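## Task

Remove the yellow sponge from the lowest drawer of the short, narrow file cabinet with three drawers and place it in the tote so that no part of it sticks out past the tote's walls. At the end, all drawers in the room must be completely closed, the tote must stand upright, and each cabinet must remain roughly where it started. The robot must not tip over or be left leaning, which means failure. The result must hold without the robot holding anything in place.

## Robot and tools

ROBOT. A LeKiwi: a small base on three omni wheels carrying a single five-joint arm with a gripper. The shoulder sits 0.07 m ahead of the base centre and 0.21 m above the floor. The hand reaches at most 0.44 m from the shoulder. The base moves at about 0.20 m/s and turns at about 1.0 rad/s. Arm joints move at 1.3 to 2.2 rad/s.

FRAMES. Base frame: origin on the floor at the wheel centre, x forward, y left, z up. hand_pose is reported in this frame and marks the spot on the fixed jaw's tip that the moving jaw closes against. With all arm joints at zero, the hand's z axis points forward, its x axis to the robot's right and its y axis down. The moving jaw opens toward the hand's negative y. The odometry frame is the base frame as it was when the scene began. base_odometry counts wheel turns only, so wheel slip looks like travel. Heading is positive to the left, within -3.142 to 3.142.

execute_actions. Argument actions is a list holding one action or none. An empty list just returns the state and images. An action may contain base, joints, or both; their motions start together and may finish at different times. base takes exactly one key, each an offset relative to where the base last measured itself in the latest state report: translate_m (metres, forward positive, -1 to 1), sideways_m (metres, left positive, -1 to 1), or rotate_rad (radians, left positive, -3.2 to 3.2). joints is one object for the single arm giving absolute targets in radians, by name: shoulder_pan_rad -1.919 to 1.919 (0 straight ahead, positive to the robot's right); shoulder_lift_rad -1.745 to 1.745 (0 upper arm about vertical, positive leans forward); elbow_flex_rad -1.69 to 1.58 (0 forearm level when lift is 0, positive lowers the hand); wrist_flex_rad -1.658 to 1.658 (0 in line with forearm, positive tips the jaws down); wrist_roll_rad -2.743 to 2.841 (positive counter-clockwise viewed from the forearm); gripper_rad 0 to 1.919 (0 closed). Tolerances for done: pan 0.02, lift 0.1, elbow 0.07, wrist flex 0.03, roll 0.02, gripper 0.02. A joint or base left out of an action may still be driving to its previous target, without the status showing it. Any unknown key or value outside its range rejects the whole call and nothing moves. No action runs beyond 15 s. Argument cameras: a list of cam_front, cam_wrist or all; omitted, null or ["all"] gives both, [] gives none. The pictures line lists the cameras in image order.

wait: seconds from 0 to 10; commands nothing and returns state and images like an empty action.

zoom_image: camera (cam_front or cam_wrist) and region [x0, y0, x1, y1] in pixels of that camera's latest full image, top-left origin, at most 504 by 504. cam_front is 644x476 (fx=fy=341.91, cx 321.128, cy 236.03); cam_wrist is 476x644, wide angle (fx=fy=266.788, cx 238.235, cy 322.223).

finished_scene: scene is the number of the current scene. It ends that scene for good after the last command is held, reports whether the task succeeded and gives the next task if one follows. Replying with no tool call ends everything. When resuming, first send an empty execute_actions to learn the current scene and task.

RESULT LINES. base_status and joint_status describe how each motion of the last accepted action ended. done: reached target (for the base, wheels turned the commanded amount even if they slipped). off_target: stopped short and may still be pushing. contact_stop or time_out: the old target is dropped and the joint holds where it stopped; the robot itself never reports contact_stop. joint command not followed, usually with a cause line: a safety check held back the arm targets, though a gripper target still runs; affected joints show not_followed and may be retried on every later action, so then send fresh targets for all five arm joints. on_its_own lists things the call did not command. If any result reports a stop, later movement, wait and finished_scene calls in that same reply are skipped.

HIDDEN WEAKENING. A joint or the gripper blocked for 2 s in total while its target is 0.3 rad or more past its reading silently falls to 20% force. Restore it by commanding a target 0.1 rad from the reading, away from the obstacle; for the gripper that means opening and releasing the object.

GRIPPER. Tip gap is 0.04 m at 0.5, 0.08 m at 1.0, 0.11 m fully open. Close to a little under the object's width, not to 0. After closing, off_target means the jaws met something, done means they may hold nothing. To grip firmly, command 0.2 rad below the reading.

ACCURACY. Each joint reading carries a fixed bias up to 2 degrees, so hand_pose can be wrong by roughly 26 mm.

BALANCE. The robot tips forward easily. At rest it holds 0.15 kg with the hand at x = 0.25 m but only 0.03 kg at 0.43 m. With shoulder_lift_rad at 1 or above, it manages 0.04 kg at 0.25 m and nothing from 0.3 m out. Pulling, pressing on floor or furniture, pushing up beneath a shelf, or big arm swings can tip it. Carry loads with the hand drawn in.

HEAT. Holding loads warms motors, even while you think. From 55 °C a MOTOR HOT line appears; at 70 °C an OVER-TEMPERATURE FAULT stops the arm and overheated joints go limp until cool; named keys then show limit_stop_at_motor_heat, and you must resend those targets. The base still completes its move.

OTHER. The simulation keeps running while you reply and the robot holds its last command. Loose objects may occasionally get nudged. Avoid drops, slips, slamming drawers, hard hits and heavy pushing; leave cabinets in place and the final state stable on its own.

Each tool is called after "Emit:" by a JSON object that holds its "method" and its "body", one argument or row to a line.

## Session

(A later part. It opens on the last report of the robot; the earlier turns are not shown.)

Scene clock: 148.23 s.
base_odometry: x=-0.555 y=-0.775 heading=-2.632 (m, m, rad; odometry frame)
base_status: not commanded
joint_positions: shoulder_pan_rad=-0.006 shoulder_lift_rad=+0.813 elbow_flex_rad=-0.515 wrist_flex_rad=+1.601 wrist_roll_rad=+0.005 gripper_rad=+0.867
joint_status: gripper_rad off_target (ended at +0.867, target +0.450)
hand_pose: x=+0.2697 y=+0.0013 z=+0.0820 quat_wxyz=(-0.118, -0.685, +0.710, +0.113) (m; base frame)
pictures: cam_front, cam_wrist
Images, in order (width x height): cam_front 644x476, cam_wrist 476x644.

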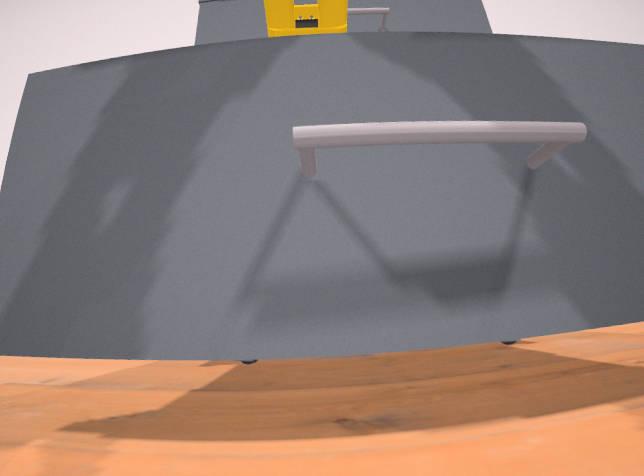

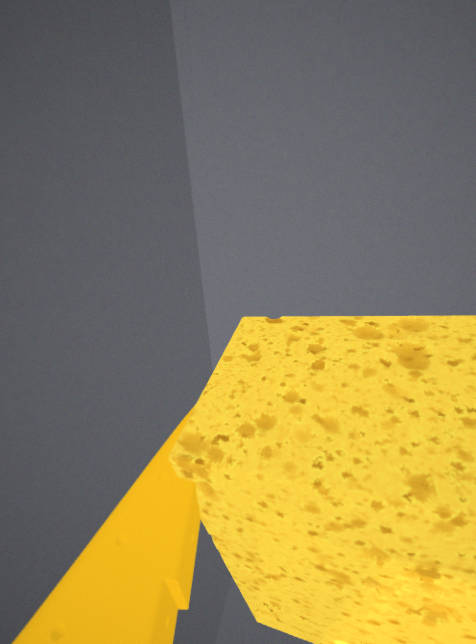

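Emit:
{"method": "execute_actions", "body": {
  "actions": [
    {"joints":{"gripper_rad":0.6,"shoulder_lift_rad":0.4,"elbow_flex_rad":-0.6,"wrist_flex_rad":1.6}}
  ]
}}

Emit:
{"method": "execute_actions", "body": {
  "actions": [
    {"joints":{"shoulder_lift_rad":0.0,"elbow_flex_rad":-0.75,"wrist_flex_rad":1.6}}
  ]
}}

Scene clock: 151.27 s.
base_odometry: x=-0.555 y=-0.775 heading=-2.632 (m, m, rad; odometry frame)
base_status: not commanded
joint_positions: shoulder_pan_rad=-0.006 shoulder_lift_rad=+0.458 elbow_flex_rad=-0.572 wrist_flex_rad=+1.601 wrist_roll_rad=+0.005 gripper_rad=+0.882
joint_status: gripper_rad off_target (ended at +0.882, target +0.600); the others done
hand_pose: x=+0.3112 y=+0.0015 z=+0.1573 quat_wxyz=(+0.030, -0.693, +0.720, -0.029) (m; base frame)
pictures: cam_front, cam_wrist
Images, in order (width x height): cam_front 644x476, cam_wrist 476x644.

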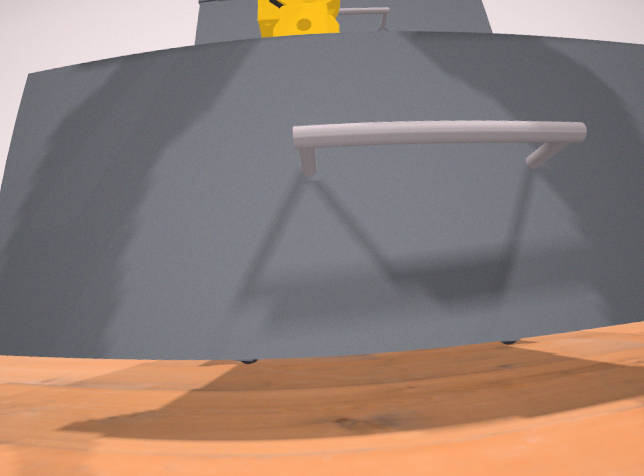

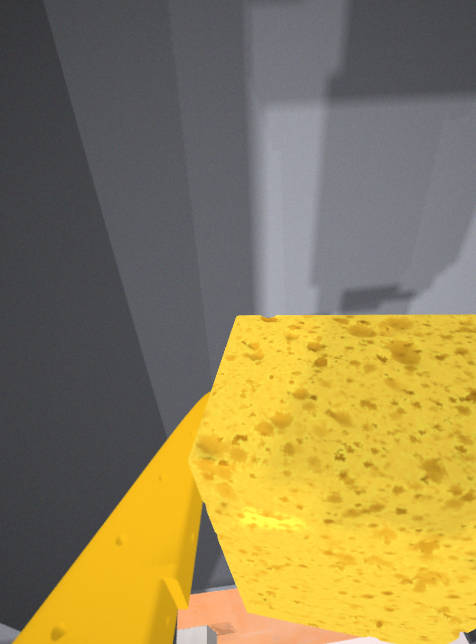

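Scene clock: 152.13 s.
base_odometry: x=-0.555 y=-0.775 heading=-2.632 (m, m, rad; odometry frame)
base_status: not commanded
joint_positions: shoulder_pan_rad=-0.006 shoulder_lift_rad=+0.043 elbow_flex_rad=-0.722 wrist_flex_rad=+1.601 wrist_roll_rad=+0.005 gripper_rad=+0.882
joint_status: all done
hand_pose: x=+0.3226 y=+0.0016 z=+0.2763 quat_wxyz=(+0.231, -0.658, +0.683, -0.220) (m; base frame)
pictures: cam_front, cam_wrist
Images, in order (width x height): cam_front 644x476, cam_wrist 476x644.

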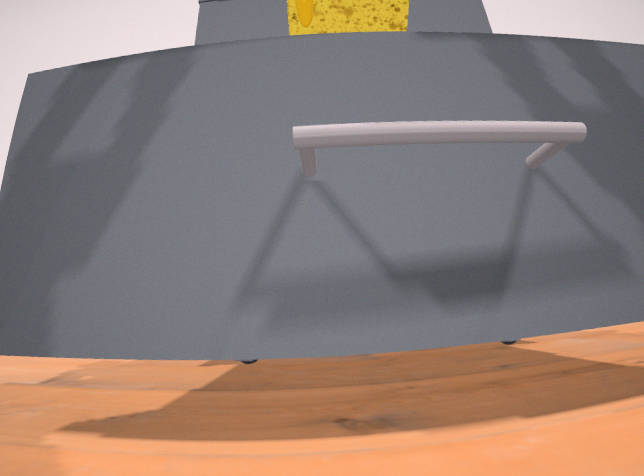

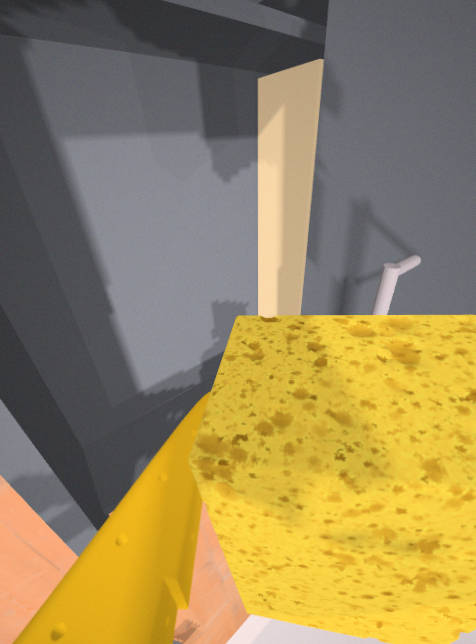

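Emit:
{"method": "execute_actions", "body": {
  "actions": [
    {"joints":{"shoulder_lift_rad":-0.3,"elbow_flex_rad":-0.7,"wrist_flex_rad":1.5}}
  ],
  "cameras": []
}}

Emit:
{"method": "execute_actions", "body": {
  "actions": [
    {"base":{"translate_m":-0.3}}
  ],
  "cameras": []
}}

Emit:
{"method": "execute_actions", "body": {
  "actions": [
    {"base":{"rotate_rad":-1.35}}
  ]
}}

Scene clock: 155.70 s.
base_odometry: x=-0.555 y=-0.775 heading=-2.632 (m, m, rad; odometry frame)
base_status: not commanded
joint_positions: shoulder_pan_rad=-0.006 shoulder_lift_rad=-0.270 elbow_flex_rad=-0.694 wrist_flex_rad=+1.515 wrist_roll_rad=+0.005 gripper_rad=+0.881
joint_status: all done
hand_pose: x=+0.2996 y=+0.0014 z=+0.3480 quat_wxyz=(+0.354, -0.605, +0.628, -0.337) (m; base frame)
pictures: none
No camera images: the call's "cameras" was empty. Leave "cameras" out to get every camera's image.

Scene clock: 158.17 s.
base_odometry: x=-0.294 y=-0.629 heading=-2.632 (m, m, rad; odometry frame)
base_status: done
joint_positions: shoulder_pan_rad=-0.006 shoulder_lift_rad=-0.270 elbow_flex_rad=-0.694 wrist_flex_rad=+1.515 wrist_roll_rad=+0.005 gripper_rad=+0.881
joint_status: not commanded
hand_pose: x=+0.2996 y=+0.0014 z=+0.3480 quat_wxyz=(+0.354, -0.605, +0.628, -0.337) (m; base frame)
pictures: none
No camera images: the call's "cameras" was empty. Leave "cameras" out to get every camera's image.

Scene clock: 160.50 s.
base_odometry: x=-0.294 y=-0.629 heading=+2.305 (m, m, rad; odometry frame)
base_status: done
joint_positions: shoulder_pan_rad=-0.006 shoulder_lift_rad=-0.272 elbow_flex_rad=-0.694 wrist_flex_rad=+1.515 wrist_roll_rad=+0.005 gripper_rad=+0.881
joint_status: not commanded
hand_pose: x=+0.2993 y=+0.0014 z=+0.3483 quat_wxyz=(+0.354, -0.605, +0.628, -0.337) (m; base frame)
pictures: cam_front, cam_wrist
Images, in order (width x height): cam_front 644x476, cam_wrist 476x644.

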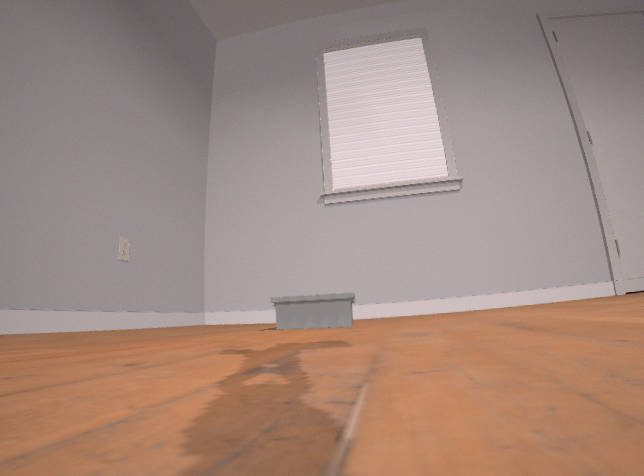

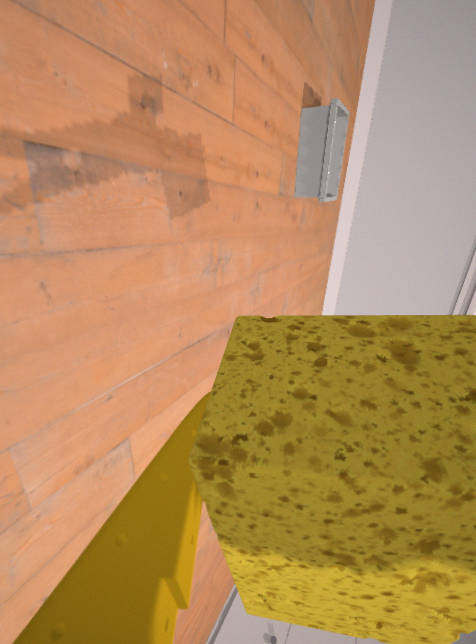

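Emit:
{"method": "execute_actions", "body": {
  "actions": [
    {"base":{"translate_m":0.8}}
  ]
}}

Scene clock: 167.40 s.
base_odometry: x=-0.830 y=-0.035 heading=+2.305 (m, m, rad; odometry frame)
base_status: done
joint_positions: shoulder_pan_rad=-0.006 shoulder_lift_rad=-0.272 elbow_flex_rad=-0.694 wrist_flex_rad=+1.515 wrist_roll_rad=+0.005 gripper_rad=+0.881
joint_status: not commanded
hand_pose: x=+0.2993 y=+0.0014 z=+0.3483 quat_wxyz=(+0.354, -0.605, +0.628, -0.337) (m; base frame)
pictures: cam_front, cam_wrist
Images, in order (width x height): cam_front 644x476, cam_wrist 476x644.

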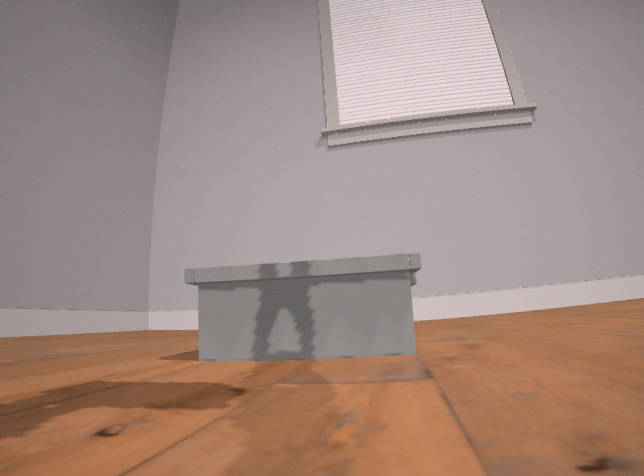

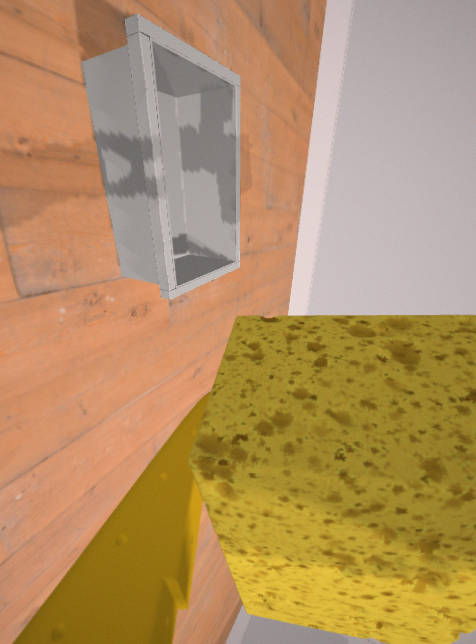

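Emit:
{"method": "execute_actions", "body": {
  "actions": [
    {"base":{"translate_m":0.27}}
  ],
  "cameras": []
}}

Emit:
{"method": "execute_actions", "body": {
  "actions": [
    {"joints":{"shoulder_lift_rad":0.25,"elbow_flex_rad":-0.6,"wrist_flex_rad":1.6}}
  ]
}}

Scene clock: 172.60 s.
base_odometry: x=-1.010 y=+0.165 heading=+2.305 (m, m, rad; odometry frame)
base_status: done
joint_positions: shoulder_pan_rad=-0.006 shoulder_lift_rad=-0.272 elbow_flex_rad=-0.694 wrist_flex_rad=+1.515 wrist_roll_rad=+0.005 gripper_rad=+0.881
joint_status: not commanded
hand_pose: x=+0.2993 y=+0.0014 z=+0.3483 quat_wxyz=(+0.354, -0.605, +0.628, -0.337) (m; base frame)
pictures: none
No camera images: the call's "cameras" was empty. Leave "cameras" out to get every camera's image.

Scene clock: 173.50 s.
base_odometry: x=-1.010 y=+0.165 heading=+2.305 (m, m, rad; odometry frame)
base_status: not commanded
joint_positions: shoulder_pan_rad=-0.006 shoulder_lift_rad=+0.263 elbow_flex_rad=-0.593 wrist_flex_rad=+1.596 wrist_roll_rad=+0.005 gripper_rad=+0.881
joint_status: all done
hand_pose: x=+0.3202 y=+0.0016 z=+0.2034 quat_wxyz=(+0.110, -0.686, +0.712, -0.104) (m; base frame)
pictures: cam_front, cam_wrist
Images, in order (width x height): cam_front 644x476, cam_wrist 476x644.

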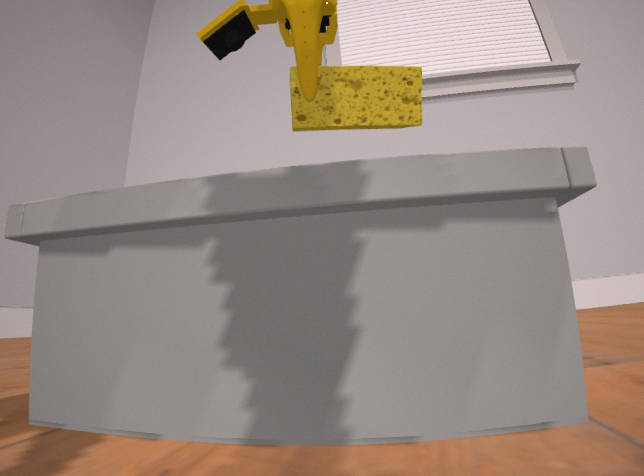

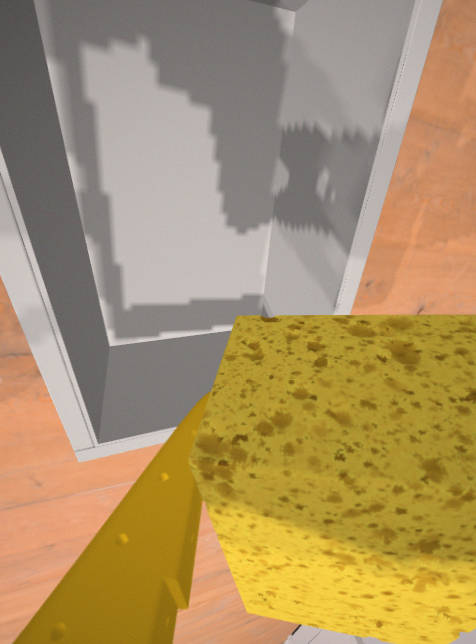

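Emit:
{"method": "execute_actions", "body": {
  "actions": [
    {"base":{"sideways_m":0.05}}
  ],
  "cameras": []
}}

Emit:
{"method": "execute_actions", "body": {
  "actions": [
    {"joints":{"shoulder_lift_rad":0.55,"elbow_flex_rad":-0.5,"wrist_flex_rad":1.65}}
  ]
}}

Emit:
{"method": "execute_actions", "body": {
  "actions": [
    {"joints":{"gripper_rad":1.2}}
  ],
  "cameras": []
}}

Emit:
{"method": "execute_actions", "body": {
  "actions": [
    {"joints":{"shoulder_lift_rad":-0.3,"elbow_flex_rad":-0.5,"wrist_flex_rad":1.5}}
  ]
}}

Scene clock: 177.40 s.
base_odometry: x=-1.047 y=+0.132 heading=+2.304 (m, m, rad; odometry frame)
base_status: done
joint_positions: shoulder_pan_rad=-0.006 shoulder_lift_rad=+0.263 elbow_flex_rad=-0.593 wrist_flex_rad=+1.596 wrist_roll_rad=+0.005 gripper_rad=+0.881
joint_status: not commanded
hand_pose: x=+0.3202 y=+0.0016 z=+0.2034 quat_wxyz=(+0.110, -0.686, +0.712, -0.104) (m; base frame)
pictures: none
No camera images: the call's "cameras" was empty. Leave "cameras" out to get every camera's image.

Scene clock: 178.17 s.
base_odometry: x=-1.047 y=+0.132 heading=+2.304 (m, m, rad; odometry frame)
base_status: not commanded
joint_positions: shoulder_pan_rad=-0.006 shoulder_lift_rad=+0.567 elbow_flex_rad=-0.495 wrist_flex_rad=+1.644 wrist_roll_rad=+0.005 gripper_rad=+0.881
joint_status: all done
hand_pose: x=+0.2853 y=+0.0014 z=+0.1266 quat_wxyz=(-0.053, -0.692, +0.718, +0.050) (m; base frame)
pictures: cam_front, cam_wrist
Images, in order (width x height): cam_front 644x476, cam_wrist 476x644.

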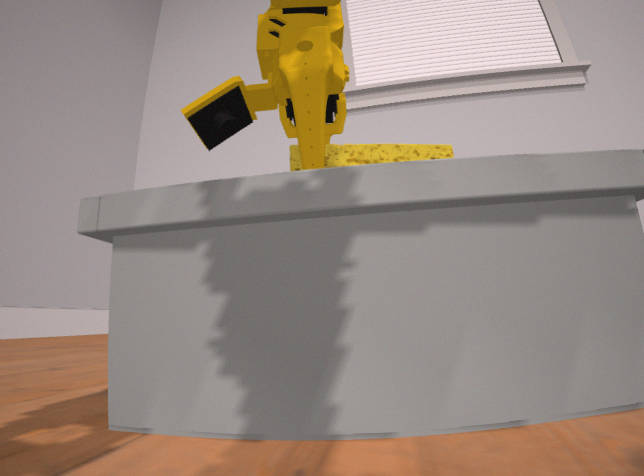

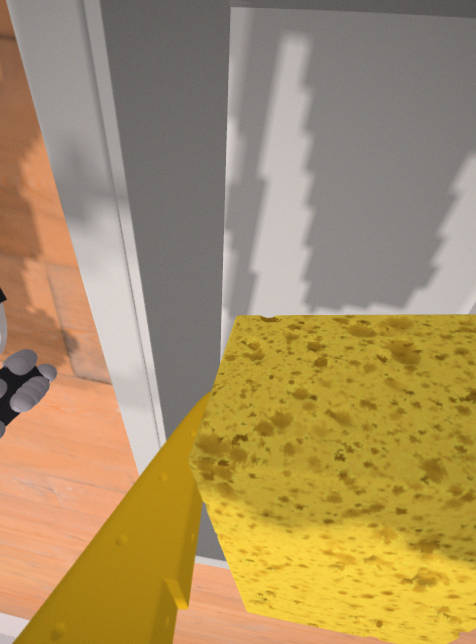

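Scene clock: 179.00 s.
base_odometry: x=-1.047 y=+0.132 heading=+2.304 (m, m, rad; odometry frame)
base_status: not commanded
joint_positions: shoulder_pan_rad=-0.006 shoulder_lift_rad=+0.567 elbow_flex_rad=-0.495 wrist_flex_rad=+1.644 wrist_roll_rad=+0.005 gripper_rad=+1.188
joint_status: all done
hand_pose: x=+0.2853 y=+0.0014 z=+0.1266 quat_wxyz=(-0.053, -0.692, +0.718, +0.050) (m; base frame)
pictures: none
No camera images: the call's "cameras" was empty. Leave "cameras" out to get every camera's image.

Scene clock: 180.10 s.
base_odometry: x=-1.047 y=+0.132 heading=+2.304 (m, m, rad; odometry frame)
base_status: not commanded
joint_positions: shoulder_pan_rad=-0.006 shoulder_lift_rad=-0.269 elbow_flex_rad=-0.495 wrist_flex_rad=+1.511 wrist_roll_rad=+0.005 gripper_rad=+1.190
joint_status: all done
hand_pose: x=+0.3008 y=+0.0015 z=+0.3071 quat_wxyz=(+0.290, -0.636, +0.660, -0.276) (m; base frame)
pictures: cam_front, cam_wrist
Images, in order (width x height): cam_front 644x476, cam_wrist 476x644.

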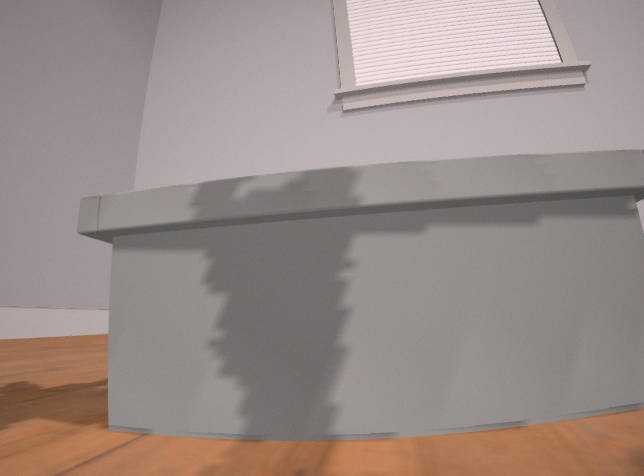

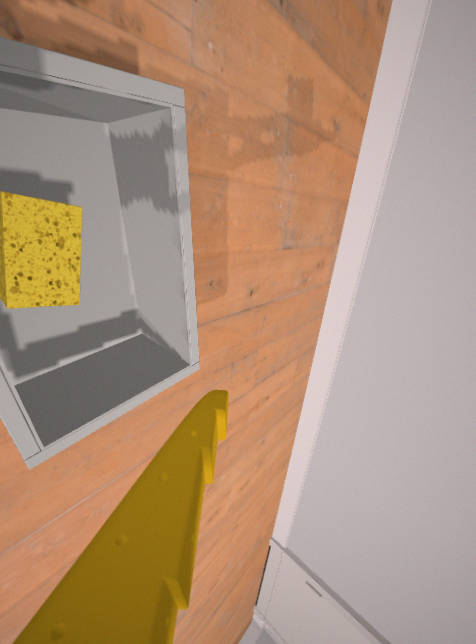

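Emit:
{"method": "execute_actions", "body": {
  "actions": [
    {"base":{"rotate_rad":0.055}}
  ],
  "cameras": []
}}

Emit:
{"method": "execute_actions", "body": {
  "actions": [
    {"base":{"translate_m":-1.0}}
  ],
  "cameras": []
}}

Emit:
{"method": "execute_actions", "body": {
  "actions": [
    {"base":{"rotate_rad":1.29},"joints":{"gripper_rad":0.0,"shoulder_lift_rad":0.5,"elbow_flex_rad":1.3,"wrist_flex_rad":-1.62}}
  ]
}}

Scene clock: 183.90 s.
base_odometry: x=-1.047 y=+0.132 heading=+2.355 (m, m, rad; odometry frame)
base_status: done
joint_positions: shoulder_pan_rad=-0.006 shoulder_lift_rad=-0.269 elbow_flex_rad=-0.495 wrist_flex_rad=+1.511 wrist_roll_rad=+0.005 gripper_rad=+1.190
joint_status: not commanded
hand_pose: x=+0.3008 y=+0.0015 z=+0.3071 quat_wxyz=(+0.290, -0.636, +0.660, -0.276) (m; base frame)
pictures: none
No camera images: the call's "cameras" was empty. Leave "cameras" out to get every camera's image.

Scene clock: 189.87 s.
base_odometry: x=-0.341 y=-0.575 heading=+2.355 (m, m, rad; odometry frame)
base_status: done
joint_positions: shoulder_pan_rad=-0.006 shoulder_lift_rad=-0.270 elbow_flex_rad=-0.495 wrist_flex_rad=+1.511 wrist_roll_rad=+0.005 gripper_rad=+1.190
joint_status: not commanded
hand_pose: x=+0.3006 y=+0.0015 z=+0.3074 quat_wxyz=(+0.291, -0.636, +0.660, -0.276) (m; base frame)
pictures: none
No camera images: the call's "cameras" was empty. Leave "cameras" out to get every camera's image.

Scene clock: 192.53 s.
base_odometry: x=-0.341 y=-0.575 heading=-2.642 (m, m, rad; odometry frame)
base_status: done
joint_positions: shoulder_pan_rad=-0.003 shoulder_lift_rad=+0.501 elbow_flex_rad=+1.306 wrist_flex_rad=-1.605 wrist_roll_rad=+0.005 gripper_rad=+0.010
joint_status: all done
hand_pose: x=+0.3052 y=+0.0007 z=+0.1218 quat_wxyz=(+0.457, -0.537, +0.559, -0.436) (m; base frame)
pictures: cam_front, cam_wrist
Images, in order (width x height): cam_front 644x476, cam_wrist 476x644.

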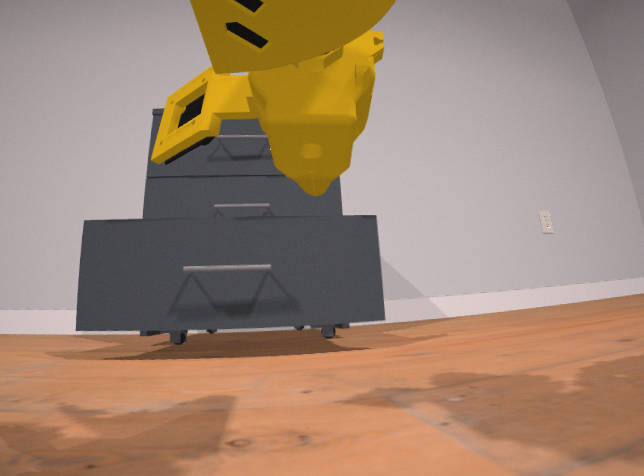

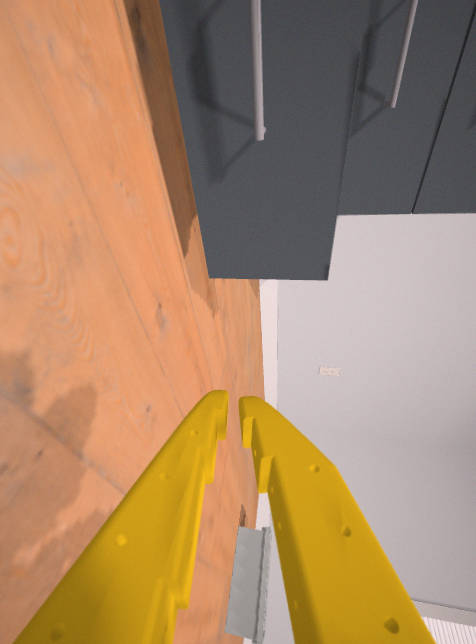

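Emit:
{"method": "execute_actions", "body": {
  "actions": [
    {"base":{"sideways_m":0.13},"joints":{"shoulder_lift_rad":0.4,"elbow_flex_rad":1.15,"wrist_flex_rad":-1.55}}
  ],
  "cameras": []
}}

Emit:
{"method": "execute_actions", "body": {
  "actions": [
    {"base":{"translate_m":0.4}}
  ]
}}

Scene clock: 195.93 s.
base_odometry: x=-0.279 y=-0.689 heading=-2.643 (m, m, rad; odometry frame)
base_status: done
joint_positions: shoulder_pan_rad=-0.003 shoulder_lift_rad=+0.438 elbow_flex_rad=+1.165 wrist_flex_rad=-1.553 wrist_roll_rad=+0.005 gripper_rad=+0.010
joint_status: all done
hand_pose: x=+0.3313 y=+0.0008 z=+0.1480 quat_wxyz=(+0.499, -0.502, +0.523, -0.476) (m; base frame)
pictures: none
No camera images: the call's "cameras" was empty. Leave "cameras" out to get every camera's image.

Scene clock: 198.90 s.
base_odometry: x=-0.630 y=-0.880 heading=-2.643 (m, m, rad; odometry frame)
base_status: done
joint_positions: shoulder_pan_rad=-0.003 shoulder_lift_rad=+0.438 elbow_flex_rad=+1.165 wrist_flex_rad=-1.551 wrist_roll_rad=+0.005 gripper_rad=+0.010
joint_status: not commanded
hand_pose: x=+0.3313 y=+0.0008 z=+0.1477 quat_wxyz=(+0.498, -0.502, +0.523, -0.475) (m; base frame)
pictures: cam_front, cam_wrist
Images, in order (width x height): cam_front 644x476, cam_wrist 476x644.

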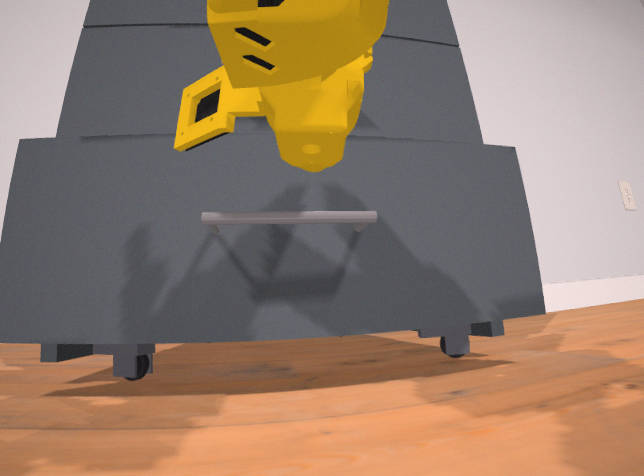

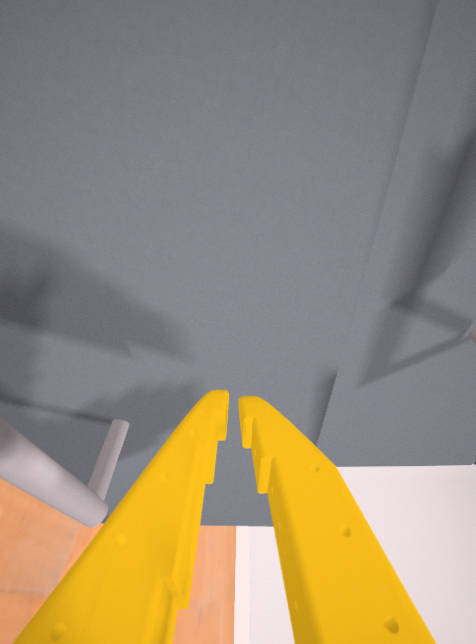

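Still open some.

Emit:
{"method": "execute_actions", "body": {
  "actions": [
    {"base":{"translate_m":0.07}}
  ]
}}

Scene clock: 201.27 s.
base_odometry: x=-0.690 y=-0.913 heading=-2.643 (m, m, rad; odometry frame)
base_status: done
joint_positions: shoulder_pan_rad=-0.003 shoulder_lift_rad=+0.437 elbow_flex_rad=+1.174 wrist_flex_rad=-1.551 wrist_roll_rad=+0.005 gripper_rad=+0.010
joint_status: not commanded
hand_pose: x=+0.3300 y=+0.0008 z=+0.1466 quat_wxyz=(+0.496, -0.504, +0.525, -0.473) (m; base frame)
pictures: cam_front, cam_wrist
Images, in order (width x height): cam_front 644x476, cam_wrist 476x644.

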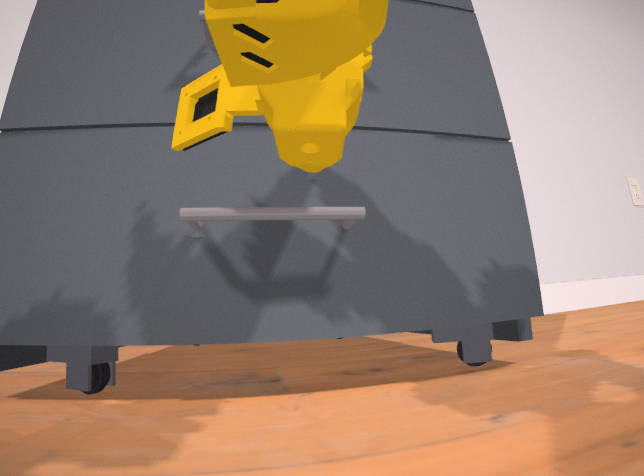

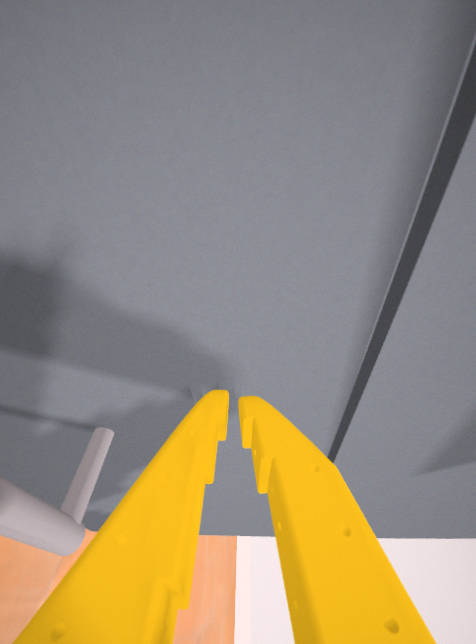

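Looks flush; a touch more, then back off.

Emit:
{"method": "execute_actions", "body": {
  "actions": [
    {"base":{"translate_m":0.012}}
  ],
  "cameras": []
}}

Emit:
{"method": "execute_actions", "body": {
  "actions": [
    {"base":{"translate_m":-0.15}}
  ],
  "cameras": []
}}

Emit:
{"method": "finished_scene", "body": {
  "scene": 1
}}

Scene clock: 205.63 s.
base_odometry: x=-0.700 y=-0.918 heading=-2.643 (m, m, rad; odometry frame)
base_status: done
joint_positions: shoulder_pan_rad=-0.003 shoulder_lift_rad=+0.437 elbow_flex_rad=+1.174 wrist_flex_rad=-1.551 wrist_roll_rad=+0.005 gripper_rad=+0.010
joint_status: not commanded
hand_pose: x=+0.3300 y=+0.0008 z=+0.1466 quat_wxyz=(+0.496, -0.504, +0.525, -0.473) (m; base frame)
pictures: none
No camera images: the call's "cameras" was empty. Leave "cameras" out to get every camera's image.

Scene clock: 207.37 s.
base_odometry: x=-0.569 y=-0.847 heading=-2.642 (m, m, rad; odometry frame)
base_status: done
joint_positions: shoulder_pan_rad=-0.003 shoulder_lift_rad=+0.437 elbow_flex_rad=+1.165 wrist_flex_rad=-1.551 wrist_roll_rad=+0.005 gripper_rad=+0.010
joint_status: not commanded
hand_pose: x=+0.3314 y=+0.0008 z=+0.1481 quat_wxyz=(+0.499, -0.502, +0.523, -0.476) (m; base frame)
pictures: none
No camera images: the call's "cameras" was empty. Leave "cameras" out to get every camera's image.

The scene is finished: the task was done.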